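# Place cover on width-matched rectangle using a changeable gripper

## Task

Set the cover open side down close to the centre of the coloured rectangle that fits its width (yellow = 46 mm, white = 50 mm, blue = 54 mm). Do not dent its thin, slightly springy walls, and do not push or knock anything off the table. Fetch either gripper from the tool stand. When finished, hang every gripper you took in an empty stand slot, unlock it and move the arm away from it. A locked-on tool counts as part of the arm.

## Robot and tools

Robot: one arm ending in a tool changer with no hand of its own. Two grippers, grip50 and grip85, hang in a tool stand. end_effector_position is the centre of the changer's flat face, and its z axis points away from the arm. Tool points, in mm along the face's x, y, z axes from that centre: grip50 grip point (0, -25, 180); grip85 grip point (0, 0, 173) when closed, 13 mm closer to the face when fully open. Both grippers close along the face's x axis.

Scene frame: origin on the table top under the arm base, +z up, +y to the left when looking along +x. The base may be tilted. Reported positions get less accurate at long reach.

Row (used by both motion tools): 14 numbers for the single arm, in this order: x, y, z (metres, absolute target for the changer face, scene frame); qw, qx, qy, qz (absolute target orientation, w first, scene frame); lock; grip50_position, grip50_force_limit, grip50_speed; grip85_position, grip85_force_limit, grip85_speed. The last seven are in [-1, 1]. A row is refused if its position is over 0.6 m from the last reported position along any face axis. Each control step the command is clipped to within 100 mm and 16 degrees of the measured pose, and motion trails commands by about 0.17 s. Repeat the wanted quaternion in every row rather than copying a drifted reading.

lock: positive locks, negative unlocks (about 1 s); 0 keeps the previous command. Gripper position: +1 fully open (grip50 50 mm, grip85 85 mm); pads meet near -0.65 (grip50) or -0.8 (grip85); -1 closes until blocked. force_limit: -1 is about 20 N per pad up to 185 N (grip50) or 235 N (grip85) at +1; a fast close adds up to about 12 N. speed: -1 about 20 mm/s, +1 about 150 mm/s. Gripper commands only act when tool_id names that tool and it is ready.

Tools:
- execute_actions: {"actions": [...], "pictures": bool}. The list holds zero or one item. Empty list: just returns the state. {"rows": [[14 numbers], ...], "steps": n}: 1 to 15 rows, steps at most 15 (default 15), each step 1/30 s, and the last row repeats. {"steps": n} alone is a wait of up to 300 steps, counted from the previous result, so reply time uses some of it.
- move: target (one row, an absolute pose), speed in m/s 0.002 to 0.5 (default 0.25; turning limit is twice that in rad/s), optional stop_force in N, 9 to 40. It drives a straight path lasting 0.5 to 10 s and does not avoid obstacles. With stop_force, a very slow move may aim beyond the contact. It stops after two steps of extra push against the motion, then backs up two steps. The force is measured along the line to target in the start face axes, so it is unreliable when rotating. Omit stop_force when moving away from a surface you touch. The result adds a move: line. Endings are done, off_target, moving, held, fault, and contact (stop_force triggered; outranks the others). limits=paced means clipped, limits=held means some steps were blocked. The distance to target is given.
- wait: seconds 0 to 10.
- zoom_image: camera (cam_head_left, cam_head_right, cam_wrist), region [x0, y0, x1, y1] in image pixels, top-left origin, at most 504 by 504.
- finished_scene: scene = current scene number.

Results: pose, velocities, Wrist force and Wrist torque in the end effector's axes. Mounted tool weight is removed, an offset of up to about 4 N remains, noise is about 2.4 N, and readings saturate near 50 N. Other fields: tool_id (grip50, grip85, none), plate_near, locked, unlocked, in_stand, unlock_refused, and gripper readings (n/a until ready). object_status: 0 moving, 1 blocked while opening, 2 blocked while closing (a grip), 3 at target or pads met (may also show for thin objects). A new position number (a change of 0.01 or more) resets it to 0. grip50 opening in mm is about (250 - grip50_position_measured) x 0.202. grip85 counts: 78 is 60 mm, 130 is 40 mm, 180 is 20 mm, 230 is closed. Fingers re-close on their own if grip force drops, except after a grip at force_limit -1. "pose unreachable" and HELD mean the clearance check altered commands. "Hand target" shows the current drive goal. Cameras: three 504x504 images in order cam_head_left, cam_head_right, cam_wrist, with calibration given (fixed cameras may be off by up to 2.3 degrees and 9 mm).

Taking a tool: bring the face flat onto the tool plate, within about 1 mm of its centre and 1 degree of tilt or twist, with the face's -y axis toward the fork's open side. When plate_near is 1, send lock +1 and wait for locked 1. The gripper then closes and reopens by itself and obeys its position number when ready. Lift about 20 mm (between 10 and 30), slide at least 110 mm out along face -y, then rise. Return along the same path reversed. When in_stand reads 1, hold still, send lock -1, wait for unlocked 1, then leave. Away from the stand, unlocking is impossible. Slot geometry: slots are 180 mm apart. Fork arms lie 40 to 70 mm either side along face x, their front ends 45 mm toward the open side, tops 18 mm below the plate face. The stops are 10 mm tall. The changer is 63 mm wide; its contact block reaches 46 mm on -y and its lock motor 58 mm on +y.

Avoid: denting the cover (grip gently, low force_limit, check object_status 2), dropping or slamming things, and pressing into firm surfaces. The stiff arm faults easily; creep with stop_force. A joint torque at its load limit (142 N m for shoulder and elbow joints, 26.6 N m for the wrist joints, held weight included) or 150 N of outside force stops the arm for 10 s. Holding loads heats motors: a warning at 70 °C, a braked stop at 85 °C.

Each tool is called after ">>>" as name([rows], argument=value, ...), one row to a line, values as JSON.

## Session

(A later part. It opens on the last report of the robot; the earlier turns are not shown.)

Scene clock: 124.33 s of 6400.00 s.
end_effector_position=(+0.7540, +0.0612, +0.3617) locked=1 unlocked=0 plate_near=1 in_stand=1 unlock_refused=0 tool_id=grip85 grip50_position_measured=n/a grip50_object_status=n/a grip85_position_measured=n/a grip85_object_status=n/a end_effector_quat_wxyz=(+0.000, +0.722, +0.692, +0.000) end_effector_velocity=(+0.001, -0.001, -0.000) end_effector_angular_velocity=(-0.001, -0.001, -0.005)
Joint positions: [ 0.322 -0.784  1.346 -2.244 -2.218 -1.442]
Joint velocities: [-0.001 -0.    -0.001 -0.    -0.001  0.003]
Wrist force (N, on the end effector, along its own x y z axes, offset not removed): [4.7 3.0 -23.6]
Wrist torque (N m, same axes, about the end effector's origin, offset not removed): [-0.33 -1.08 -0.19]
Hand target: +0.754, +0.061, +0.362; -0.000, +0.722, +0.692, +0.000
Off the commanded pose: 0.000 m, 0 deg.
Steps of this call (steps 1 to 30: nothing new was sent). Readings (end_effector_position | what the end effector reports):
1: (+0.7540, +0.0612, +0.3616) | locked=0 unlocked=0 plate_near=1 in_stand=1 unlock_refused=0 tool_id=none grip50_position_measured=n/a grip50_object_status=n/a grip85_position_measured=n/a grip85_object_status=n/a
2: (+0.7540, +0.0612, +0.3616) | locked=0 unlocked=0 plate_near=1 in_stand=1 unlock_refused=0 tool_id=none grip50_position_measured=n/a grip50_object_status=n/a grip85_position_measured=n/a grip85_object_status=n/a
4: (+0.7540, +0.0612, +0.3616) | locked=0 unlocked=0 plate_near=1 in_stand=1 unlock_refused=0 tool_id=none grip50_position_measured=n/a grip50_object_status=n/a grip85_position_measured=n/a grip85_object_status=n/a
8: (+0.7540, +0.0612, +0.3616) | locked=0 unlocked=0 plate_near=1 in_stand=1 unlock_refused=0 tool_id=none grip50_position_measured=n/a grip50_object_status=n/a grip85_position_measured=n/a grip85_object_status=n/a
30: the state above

>>> move(target=[0.754,0.0612,0.3816,0,0.7222,0.6917,0,0,1,-1,0,1,-1,0], speed=0.03)

>>> move(target=[0.63,0.0665,0.3816,0,0.7222,0.6917,0,0,1,-1,0,1,-1,0], speed=0.1)

>>> move(target=[0.50,0.155,0.30,0,0.7071,0.7071,0,0,1,-1,0,1,-1,0], speed=0.2)

>>> zoom_image(camera="cam_wrist", region=[150, 90, 350, 290])

Scene clock: 136.57 s of 6400.00 s.
end_effector_position=(+0.7540, +0.0612, +0.3814) locked=1 unlocked=0 plate_near=1 in_stand=0 unlock_refused=0 tool_id=grip85 grip50_position_measured=n/a grip50_object_status=n/a grip85_position_measured=3 grip85_object_status=3 end_effector_quat_wxyz=(-0.000, +0.722, +0.692, +0.000) end_effector_velocity=(+0.000, -0.001, +0.003) end_effector_angular_velocity=(-0.000, -0.000, -0.000)
Joint positions: [ 0.338 -0.804  1.335 -2.199 -2.22  -1.422]
Joint velocities: [ 0.001 -0.004 -0.002  0.006 -0.     0.002]
Wrist force (N, on the end effector, along its own x y z axes, offset not removed): [1.4 1.1 -4.6]
Wrist torque (N m, same axes, about the end effector's origin, offset not removed): [0.15 -0.10 -0.04]
Hand target: +0.754, +0.061, +0.382; -0.000, +0.722, +0.692, +0.000
Off the commanded pose: 0.000 m, 0 deg.
After step 150, 6.23 s passed at rest.
move: done
camera_calibration (this result's frames):
cam_wrist: T_world_to_cam=[[0.00630281, 0.999771, -0.020438, -0.0651652], [0.972699, -0.0013881, 0.232066, -0.762774], [0.231984, -0.0213427, -0.972485, 0.244794], [0, 0, 0, 1]] pos_world=[0.685572, 0.069316, 0.41374]

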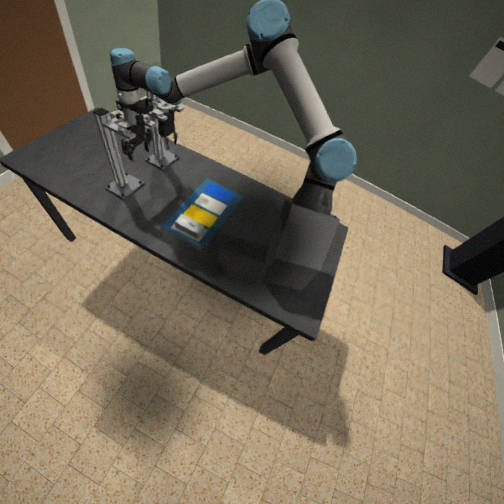

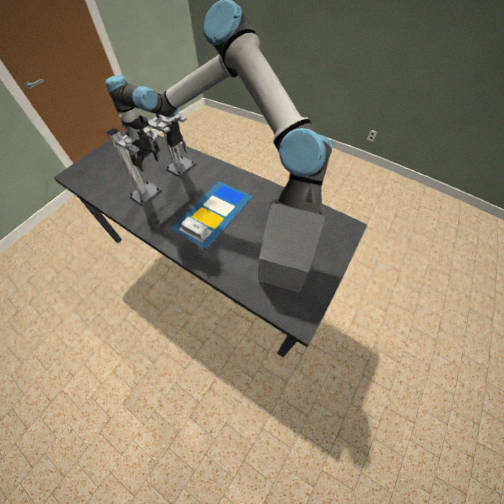

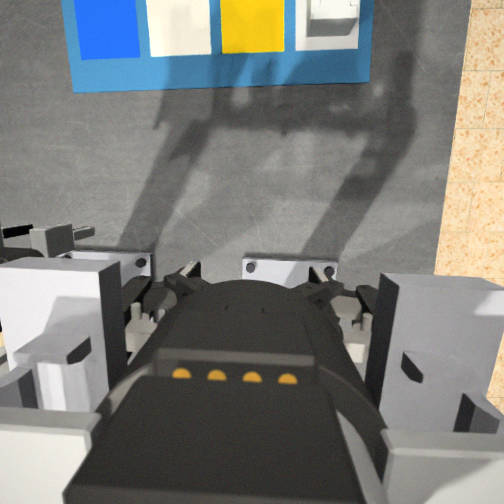

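Scene clock: 138.30 s of 6400.00 s.
end_effector_position=(+0.6303, +0.0667, +0.3815) locked=1 unlocked=0 plate_near=1 in_stand=0 unlock_refused=0 tool_id=grip85 grip50_position_measured=n/a grip50_object_status=n/a grip85_position_measured=3 grip85_object_status=3 end_effector_quat_wxyz=(-0.000, +0.722, +0.692, -0.000) end_effector_velocity=(-0.002, -0.001, +0.001) end_effector_angular_velocity=(+0.000, -0.001, -0.001)
Joint positions: [ 0.362 -0.995  1.755 -2.41  -2.222 -1.391]
Joint velocities: [ 0.    -0.004  0.007 -0.004  0.     0.   ]
Wrist force (N, on the end effector, along its own x y z axes, offset not removed): [1.1 3.0 -1.2]
Wrist torque (N m, same axes, about the end effector's origin, offset not removed): [0.18 -0.19 -0.23]
Hand target: +0.630, +0.067, +0.382; -0.000, +0.722, +0.692, +0.000
Off the commanded pose: 0.000 m, 0 deg.
move: done
camera_calibration (this result's frames):
cam_wrist: T_world_to_cam=[[0.00632515, 0.999771, -0.0204414, -0.0698907], [0.972715, -0.00141056, 0.231997, -0.642508], [0.231915, -0.021351, -0.972502, 0.273798], [0, 0, 0, 1]] pos_world=[0.561921, 0.0748143, 0.4139]

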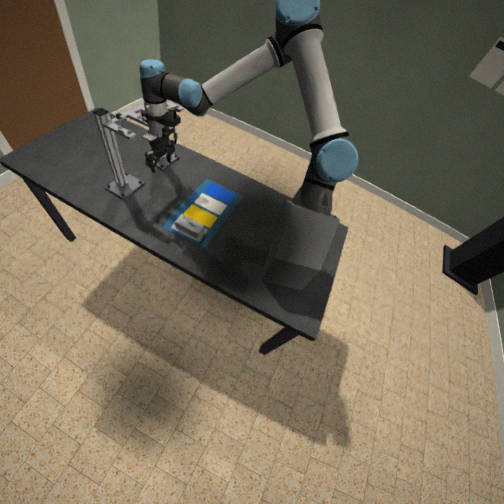

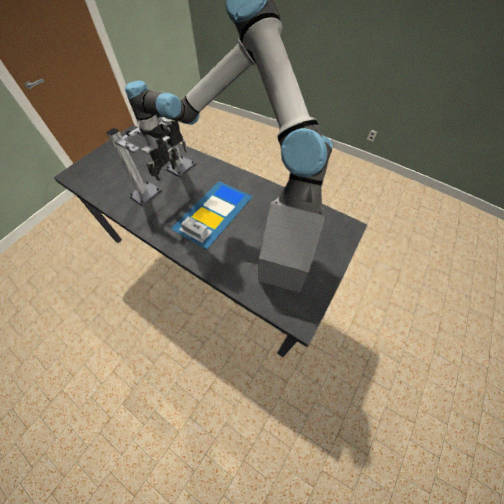

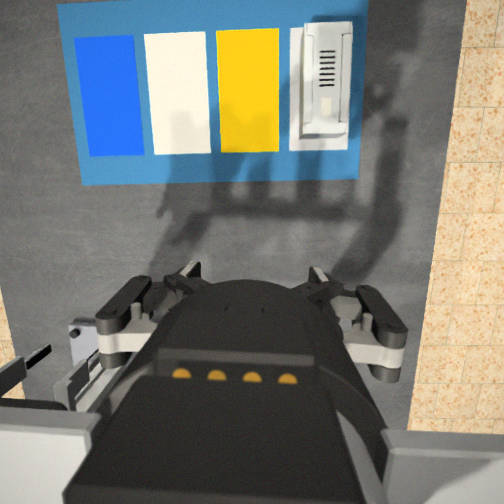

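Scene clock: 139.77 s of 6400.00 s.
end_effector_position=(+0.5003, +0.1552, +0.3000) locked=1 unlocked=0 plate_near=1 in_stand=0 unlock_refused=0 tool_id=grip85 grip50_position_measured=n/a grip50_object_status=n/a grip85_position_measured=3 grip85_object_status=3 end_effector_quat_wxyz=(-0.000, +0.707, +0.707, +0.000) end_effector_velocity=(-0.001, +0.001, -0.001) end_effector_angular_velocity=(-0.000, -0.002, -0.003)
Joint positions: [ 0.429 -0.854  2.059 -2.805 -2.225 -1.35 ]
Joint velocities: [ 0.     0.003  0.002 -0.007 -0.     0.001]
Wrist force (N, on the end effector, along its own x y z axes, offset not removed): [3.3 1.7 -2.1]
Wrist torque (N m, same axes, about the end effector's origin, offset not removed): [0.11 -0.42 -0.14]
Hand target: +0.500, +0.155, +0.300; -0.000, +0.707, +0.707, +0.000
Off the commanded pose: 0.000 m, 0 deg.
move: done
camera_calibration (this result's frames):
cam_wrist: T_world_to_cam=[[-0.0367246, 0.999119, -0.0203116, -0.137622], [0.971885, 0.0404392, 0.231957, -0.503085], [0.232574, -0.0112219, -0.972514, 0.22461], [0, 0, 0, 1]] pos_world=[0.431648, 0.160366, 0.332336]

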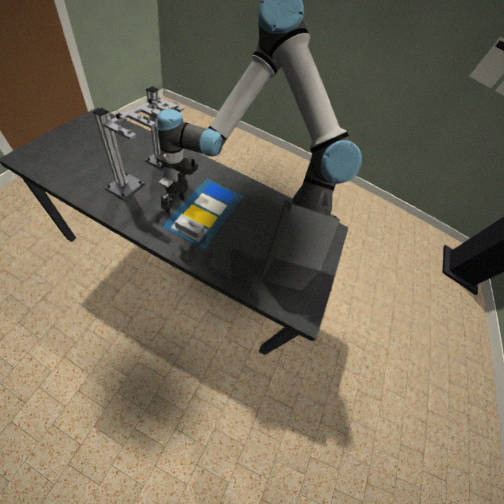

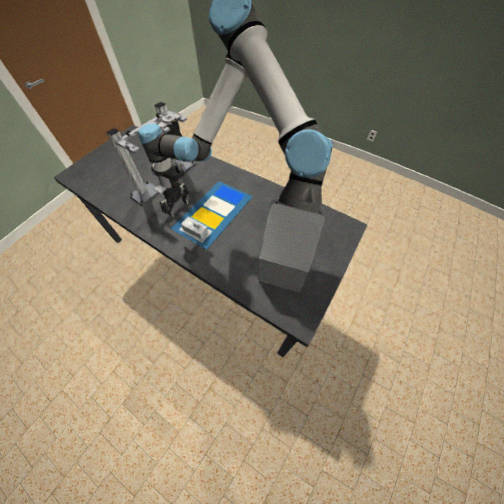

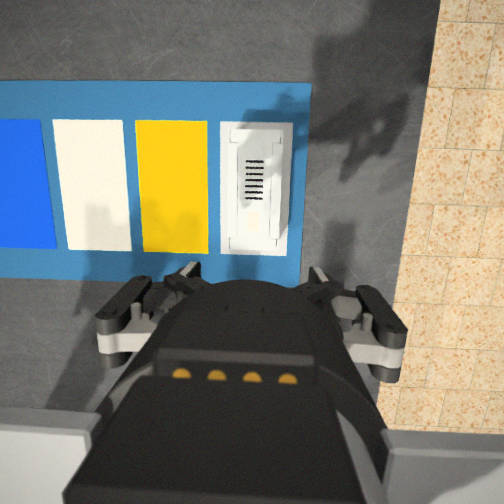

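Region (150, 90, 350, 290) of cam_wrist's 504x504 image, scaled by 2.520, with more detail than that image has.

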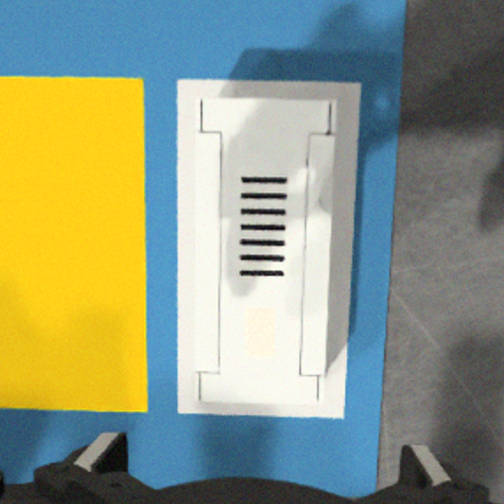

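>>> move(target=[0.434,0.151,0.245,0,0.7034,0.7108,0,0,1,-1,0,1,-1,-1], speed=0.15)

>>> move(target=[0.434,0.151,0.20,0,0.7034,0.7108,0,0,1,-1,0,1,-1,-1], speed=0.02, stop_force=10)

>>> zoom_image(camera="cam_head_left", region=[140, 170, 240, 270])

Scene clock: 152.27 s of 6400.00 s.
end_effector_position=(+0.4342, +0.1511, +0.2450) locked=1 unlocked=0 plate_near=1 in_stand=0 unlock_refused=0 tool_id=grip85 grip50_position_measured=n/a grip50_object_status=n/a grip85_position_measured=3 grip85_object_status=3 end_effector_quat_wxyz=(+0.000, +0.703, +0.711, -0.000) end_effector_velocity=(-0.002, +0.000, -0.001) end_effector_angular_velocity=(+0.001, -0.001, +0.002)
Joint positions: [ 0.374 -0.746  2.223 -3.119 -2.223 -1.431]
Joint velocities: [-0.001  0.005  0.004 -0.012  0.    -0.005]
Wrist force (N, on the end effector, along its own x y z axes, offset not removed): [2.3 0.8 1.5]
Wrist torque (N m, same axes, about the end effector's origin, offset not removed): [0.15 -0.28 -0.18]
Hand target: +0.434, +0.151, +0.245; +0.000, +0.703, +0.711, -0.000
Off the commanded pose: 0.000 m, 0 deg.
After step 90, 8.37 s passed at rest.
move: done
camera_calibration (this result's frames):
cam_wrist: T_world_to_cam=[[-0.047224, 0.99867, -0.02071, -0.132355], [0.971436, 0.0507434, 0.231812, -0.427177], [0.232555, -0.00917132, -0.97254, 0.186242], [0, 0, 0, 1]] pos_world=[0.365414, 0.155563, 0.277412]

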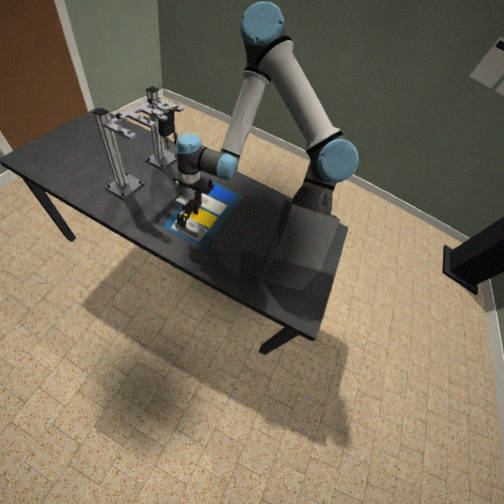

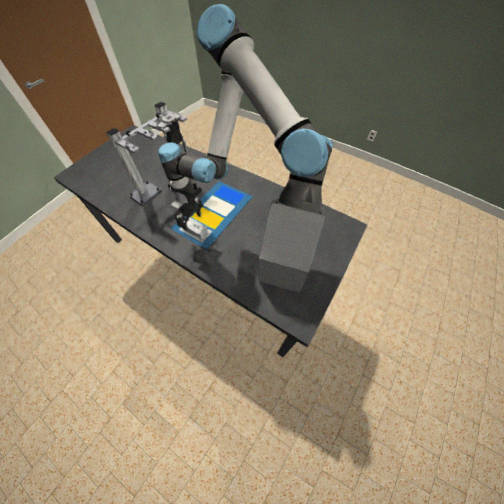

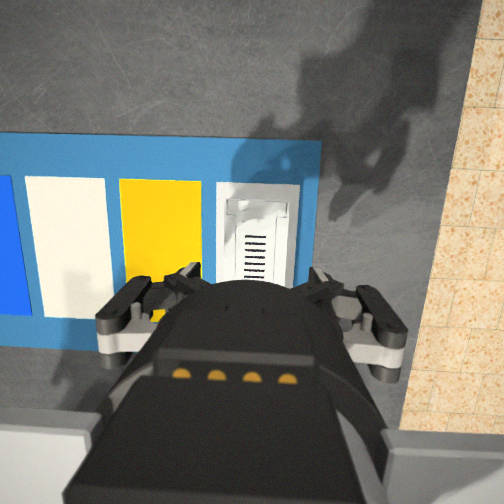

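Scene clock: 154.80 s of 6400.00 s.
end_effector_position=(+0.4340, +0.1510, +0.2002) locked=1 unlocked=0 plate_near=1 in_stand=0 unlock_refused=0 tool_id=grip85 grip50_position_measured=n/a grip50_object_status=n/a grip85_position_measured=3 grip85_object_status=3 end_effector_quat_wxyz=(+0.000, +0.703, +0.711, -0.000) end_effector_velocity=(-0.001, +0.000, -0.002) end_effector_angular_velocity=(+0.001, +0.001, +0.000)
Joint positions: [ 0.313 -0.629  2.198 -3.257 -2.217 -1.507]
Joint velocities: [-0.003  0.006 -0.    -0.007  0.001 -0.003]
Wrist force (N, on the end effector, along its own x y z axes, offset not removed): [2.3 4.3 -3.5]
Wrist torque (N m, same axes, about the end effector's origin, offset not removed): [0.28 -0.30 0.00]
Hand target: +0.434, +0.151, +0.200; +0.000, +0.703, +0.711, -0.000
Off the commanded pose: 0.000 m, 0 deg.
move: done
camera_calibration (this result's frames):
cam_wrist: T_world_to_cam=[[-0.0472666, 0.998668, -0.020672, -0.133139], [0.971395, 0.0507776, 0.231977, -0.416626], [0.232718, -0.00911596, -0.972502, 0.142575], [0, 0, 0, 1]] pos_world=[0.365236, 0.155416, 0.23255]

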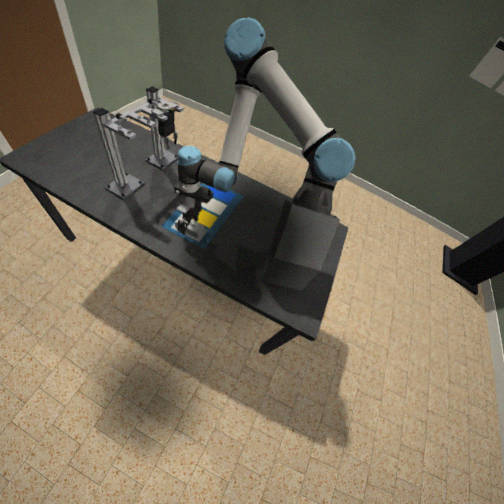

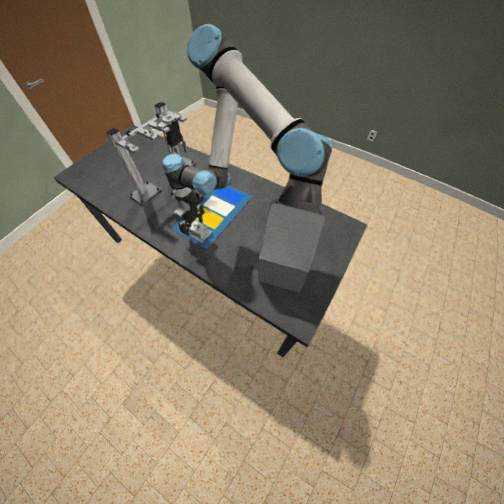

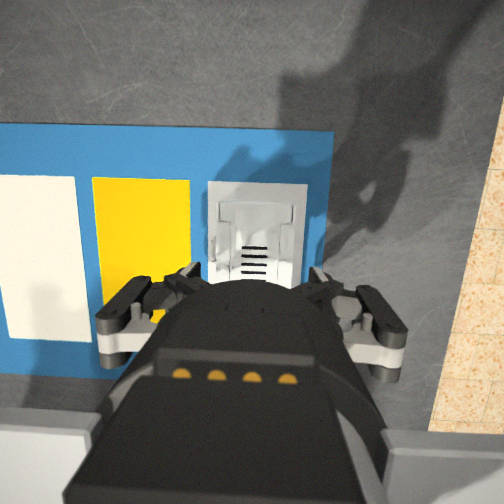

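Region (140, 170, 240, 270) of cam_head_left's 504x504 image, scaled by 5.040, with more detail than that image has.

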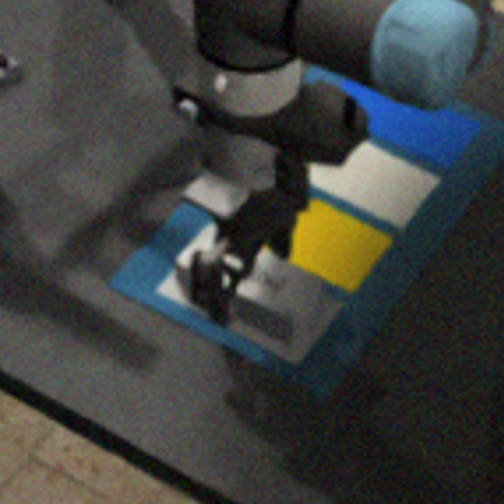

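Centered. Close.

>>> move(target=[0.434,0.151,0.20,0,0.7034,0.7108,0,0,1,-1,0,-1,-1,-1], speed=0.02)

Scene clock: 161.00 s of 6400.00 s.
end_effector_position=(+0.4340, +0.1510, +0.2000) locked=1 unlocked=0 plate_near=1 in_stand=0 unlock_refused=0 tool_id=grip85 grip50_position_measured=n/a grip50_object_status=n/a grip85_position_measured=97 grip85_object_status=2 end_effector_quat_wxyz=(+0.000, +0.703, +0.711, +0.000) end_effector_velocity=(-0.000, -0.000, -0.000) end_effector_angular_velocity=(-0.001, +0.001, +0.001)
Joint positions: [ 0.312 -0.628  2.198 -3.258 -2.217 -1.508]
Joint velocities: [ 0.     0.     0.001  0.    -0.001  0.   ]
Wrist force (N, on the end effector, along its own x y z axes, offset not removed): [0.3 0.3 -15.6]
Wrist torque (N m, same axes, about the end effector's origin, offset not removed): [0.61 -0.43 -0.03]
Hand target: +0.434, +0.151, +0.200; +0.000, +0.703, +0.711, -0.000
Off the commanded pose: 0.000 m, 0 deg.
After step 90, 1.13 s passed at rest.
move: done
camera_calibration (this result's frames):
cam_wrist: T_world_to_cam=[[-0.0472434, 0.998673, -0.0204856, -0.133208], [0.971372, 0.0507127, 0.232088, -0.416625], [0.232819, -0.00893447, -0.972479, 0.142349], [0, 0, 0, 1]] pos_world=[0.365263, 0.155431, 0.232396]

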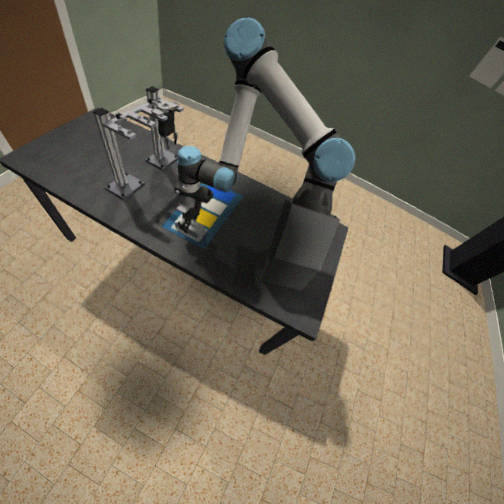

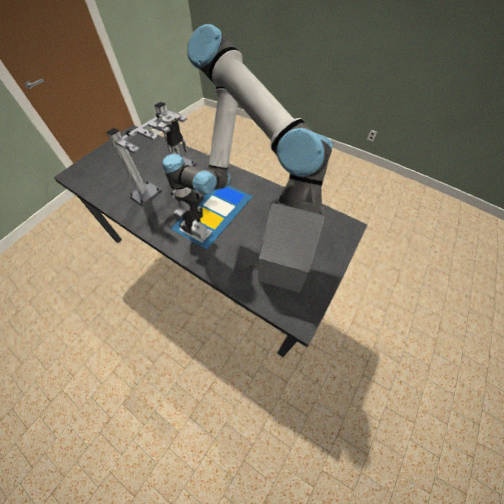

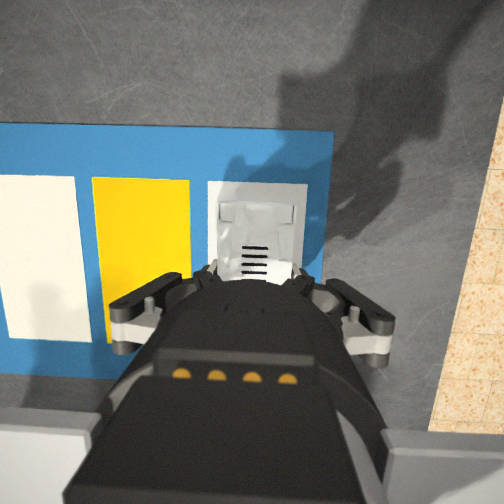

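>>> move(target=[0.434,0.151,0.23,0,0.7034,0.7108,0,0,1,-1,0,-1,-1,-1], speed=0.04)

>>> move(target=[0.439,-0.13,0.215,0,0.7034,0.7108,0,0,1,-1,0,-1,-1,-1], speed=0.12)

Scene clock: 170.60 s of 6400.00 s.
end_effector_position=(+0.4340, +0.1510, +0.2298) locked=1 unlocked=0 plate_near=1 in_stand=0 unlock_refused=0 tool_id=grip85 grip50_position_measured=n/a grip50_object_status=n/a grip85_position_measured=98 grip85_object_status=2 end_effector_quat_wxyz=(-0.000, +0.703, +0.711, +0.000) end_effector_velocity=(+0.000, +0.000, +0.003) end_effector_angular_velocity=(+0.000, -0.000, -0.001)
Joint positions: [ 0.353 -0.706  2.217 -3.168 -2.221 -1.457]
Joint velocities: [ 0.004 -0.007  0.001  0.009  0.     0.006]
Wrist force (N, on the end effector, along its own x y z axes, offset not removed): [2.6 -1.7 0.0]
Wrist torque (N m, same axes, about the end effector's origin, offset not removed): [-0.04 -0.43 -0.29]
Hand target: +0.434, +0.151, +0.230; -0.000, +0.703, +0.711, +0.000
Off the commanded pose: 0.000 m, 0 deg.
After step 90, 5.50 s passed at rest.
move: done
camera_calibration (this result's frames):
cam_wrist: T_world_to_cam=[[-0.0472755, 0.998674, -0.0203627, -0.132644], [0.971363, 0.0507156, 0.232123, -0.423529], [0.232848, -0.00880586, -0.972473, 0.171269], [0, 0, 0, 1]] pos_world=[0.365251, 0.155456, 0.262165]

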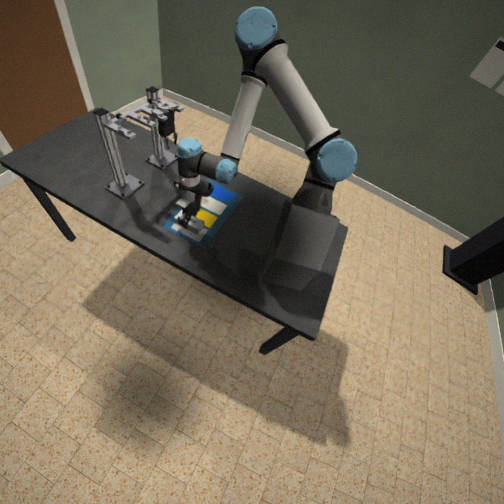

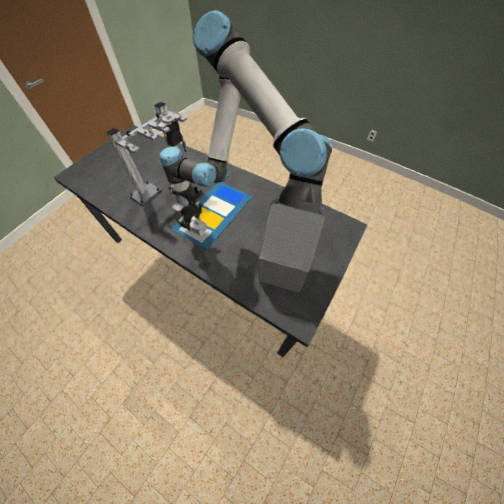

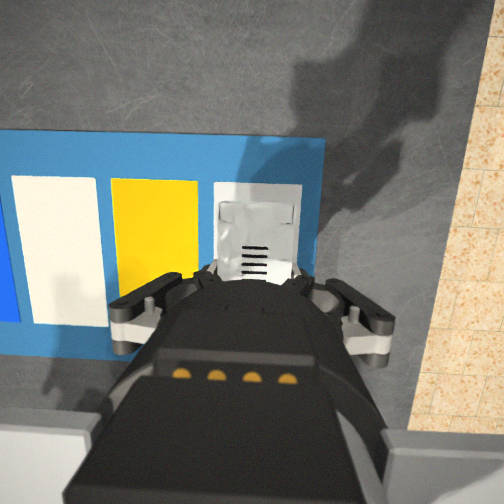

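Scene clock: 173.43 s of 6400.00 s.
end_effector_position=(+0.4385, -0.1302, +0.2150) locked=1 unlocked=0 plate_near=1 in_stand=0 unlock_refused=0 tool_id=grip85 grip50_position_measured=n/a grip50_object_status=n/a grip85_position_measured=98 grip85_object_status=2 end_effector_quat_wxyz=(+0.000, +0.703, +0.711, -0.001) end_effector_velocity=(+0.000, -0.003, +0.000) end_effector_angular_velocity=(+0.000, +0.000, +0.001)
Joint positions: [-0.214 -1.105  2.387 -3.304 -2.066 -2.11 ]
Joint velocities: [-0.005 -0.004 -0.001  0.003  0.002 -0.006]
Wrist force (N, on the end effector, along its own x y z axes, offset not removed): [3.6 1.4 0.6]
Wrist torque (N m, same axes, about the end effector's origin, offset not removed): [0.17 -0.44 -0.25]
Hand target: +0.439, -0.130, +0.215; +0.000, +0.703, +0.711, -0.001
Off the commanded pose: 0.001 m, 0 deg.
move: done
camera_calibration (this result's frames):
cam_wrist: T_world_to_cam=[[-0.0476241, 0.998623, -0.0219895, 0.148647], [0.97148, 0.0514268, 0.231478, -0.410026], [0.23229, -0.0103385, -0.972592, 0.153417], [0, 0, 0, 1]] pos_world=[0.369774, -0.12577, 0.247393]

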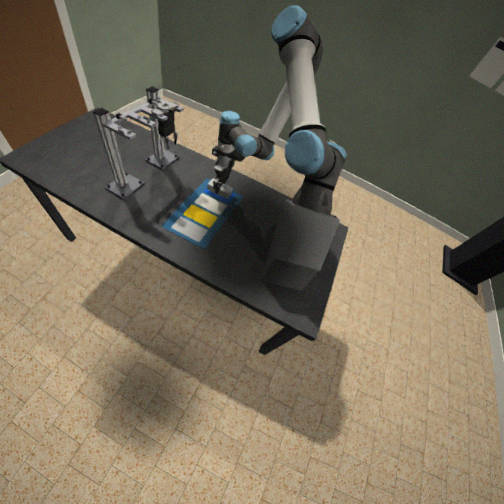

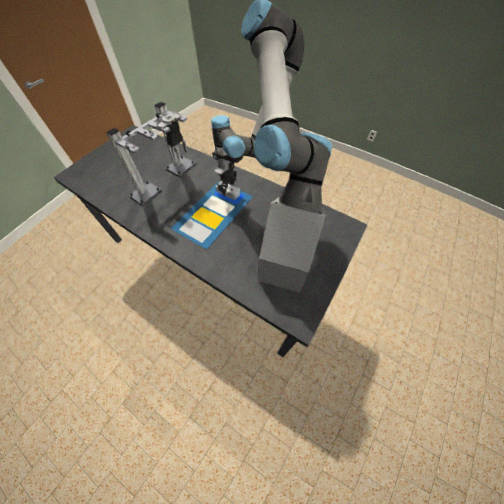

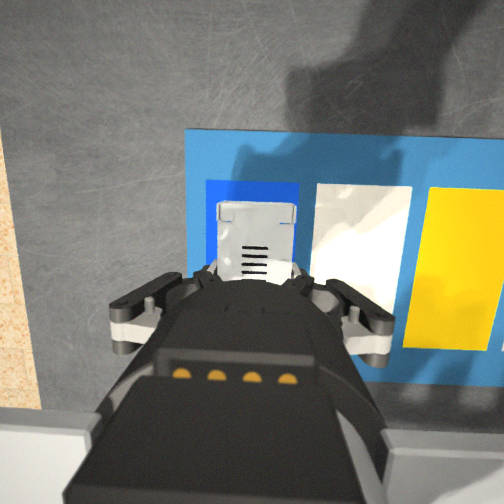

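Shift 4 mm in -y while lowering.

>>> move(target=[0.438,-0.1342,0.206,0,0.7034,0.7108,0,0,1,-1,0,-1,-1,-1], speed=0.015)

>>> move(target=[0.438,-0.1342,0.19,0,0.7034,0.7108,0,0,1,-1,0,-1,-1,-1], speed=0.003, stop_force=9)

Scene clock: 179.53 s of 6400.00 s.
end_effector_position=(+0.4380, -0.1341, +0.2062) locked=1 unlocked=0 plate_near=1 in_stand=0 unlock_refused=0 tool_id=grip85 grip50_position_measured=n/a grip50_object_status=n/a grip85_position_measured=98 grip85_object_status=2 end_effector_quat_wxyz=(+0.000, +0.703, +0.711, -0.000) end_effector_velocity=(-0.000, -0.000, -0.002) end_effector_angular_velocity=(-0.000, -0.000, +0.002)
Joint positions: [-0.233 -1.085  2.382 -3.327 -2.056 -2.129]
Joint velocities: [-0.003  0.004 -0.    -0.006  0.002 -0.005]
Wrist force (N, on the end effector, along its own x y z axes, offset not removed): [1.2 -0.1 -0.6]
Wrist torque (N m, same axes, about the end effector's origin, offset not removed): [0.02 -0.22 -0.15]
Hand target: +0.438, -0.134, +0.206; +0.000, +0.703, +0.711, -0.000
Off the commanded pose: 0.000 m, 0 deg.
After step 90, 2.20 s passed at rest.
move: done
camera_calibration (this result's frames):
cam_wrist: T_world_to_cam=[[-0.0472859, 0.99867, -0.0205574, 0.151873], [0.971396, 0.0507696, 0.231976, -0.407452], [0.232711, -0.00900022, -0.972504, 0.144936], [0, 0, 0, 1]] pos_world=[0.369251, -0.129681, 0.238592]

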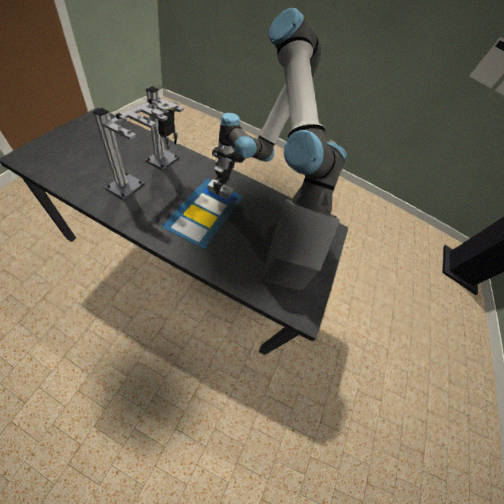

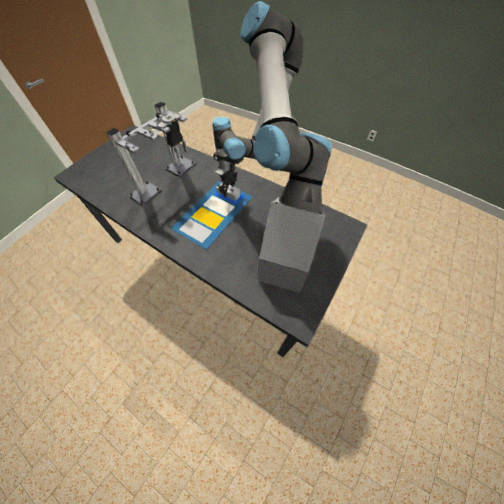

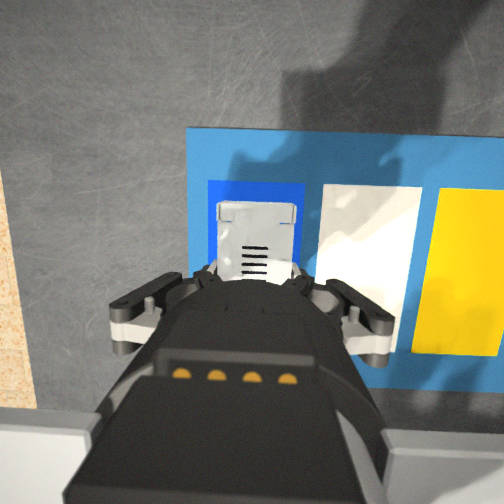

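Scene clock: 182.00 s of 6400.00 s.
end_effector_position=(+0.4380, -0.1342, +0.1999) locked=1 unlocked=0 plate_near=1 in_stand=0 unlock_refused=0 tool_id=grip85 grip50_position_measured=n/a grip50_object_status=n/a grip85_position_measured=98 grip85_object_status=2 end_effector_quat_wxyz=(+0.000, +0.703, +0.711, -0.000) end_effector_velocity=(-0.000, -0.000, +0.001) end_effector_angular_velocity=(+0.001, +0.001, -0.001)
Joint positions: [-0.24  -1.066  2.378 -3.345 -2.053 -2.137]
Joint velocities: [-0.    -0.004  0.001  0.005  0.     0.001]
Wrist force (N, on the end effector, along its own x y z axes, offset not removed): [5.3 0.1 -18.7]
Wrist torque (N m, same axes, about the end effector's origin, offset not removed): [0.96 0.15 -0.08]
Hand target: +0.438, -0.134, +0.200; +0.000, +0.703, +0.711, -0.000
Off the commanded pose: 0.010 m, 0 deg.
move: contact
camera_calibration (this result's frames):
cam_wrist: T_world_to_cam=[[-0.0472888, 0.998669, -0.0206034, 0.15184], [0.971365, 0.0507844, 0.232102, -0.406016], [0.232839, -0.00903759, -0.972473, 0.138706], [0, 0, 0, 1]] pos_world=[0.369274, -0.129765, 0.232253]

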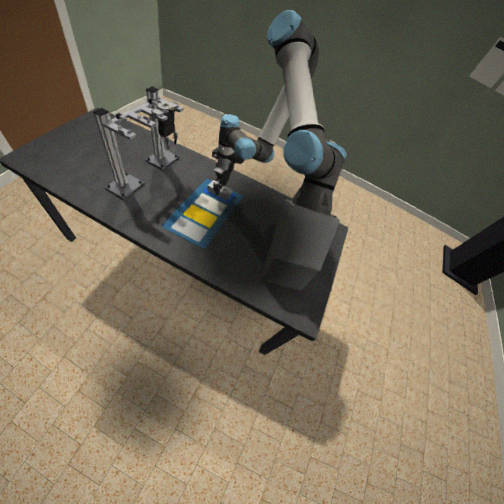

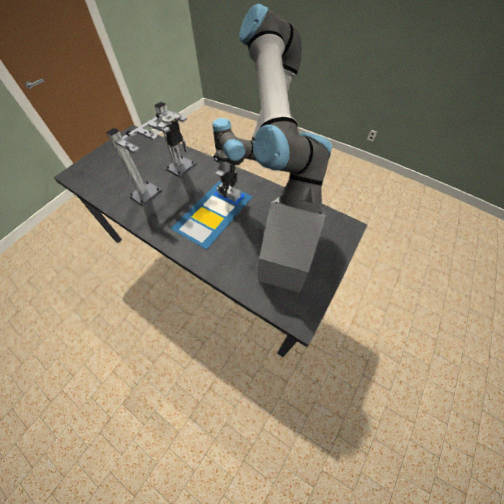

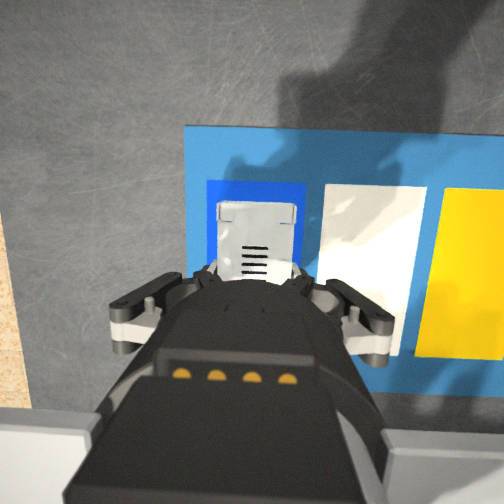

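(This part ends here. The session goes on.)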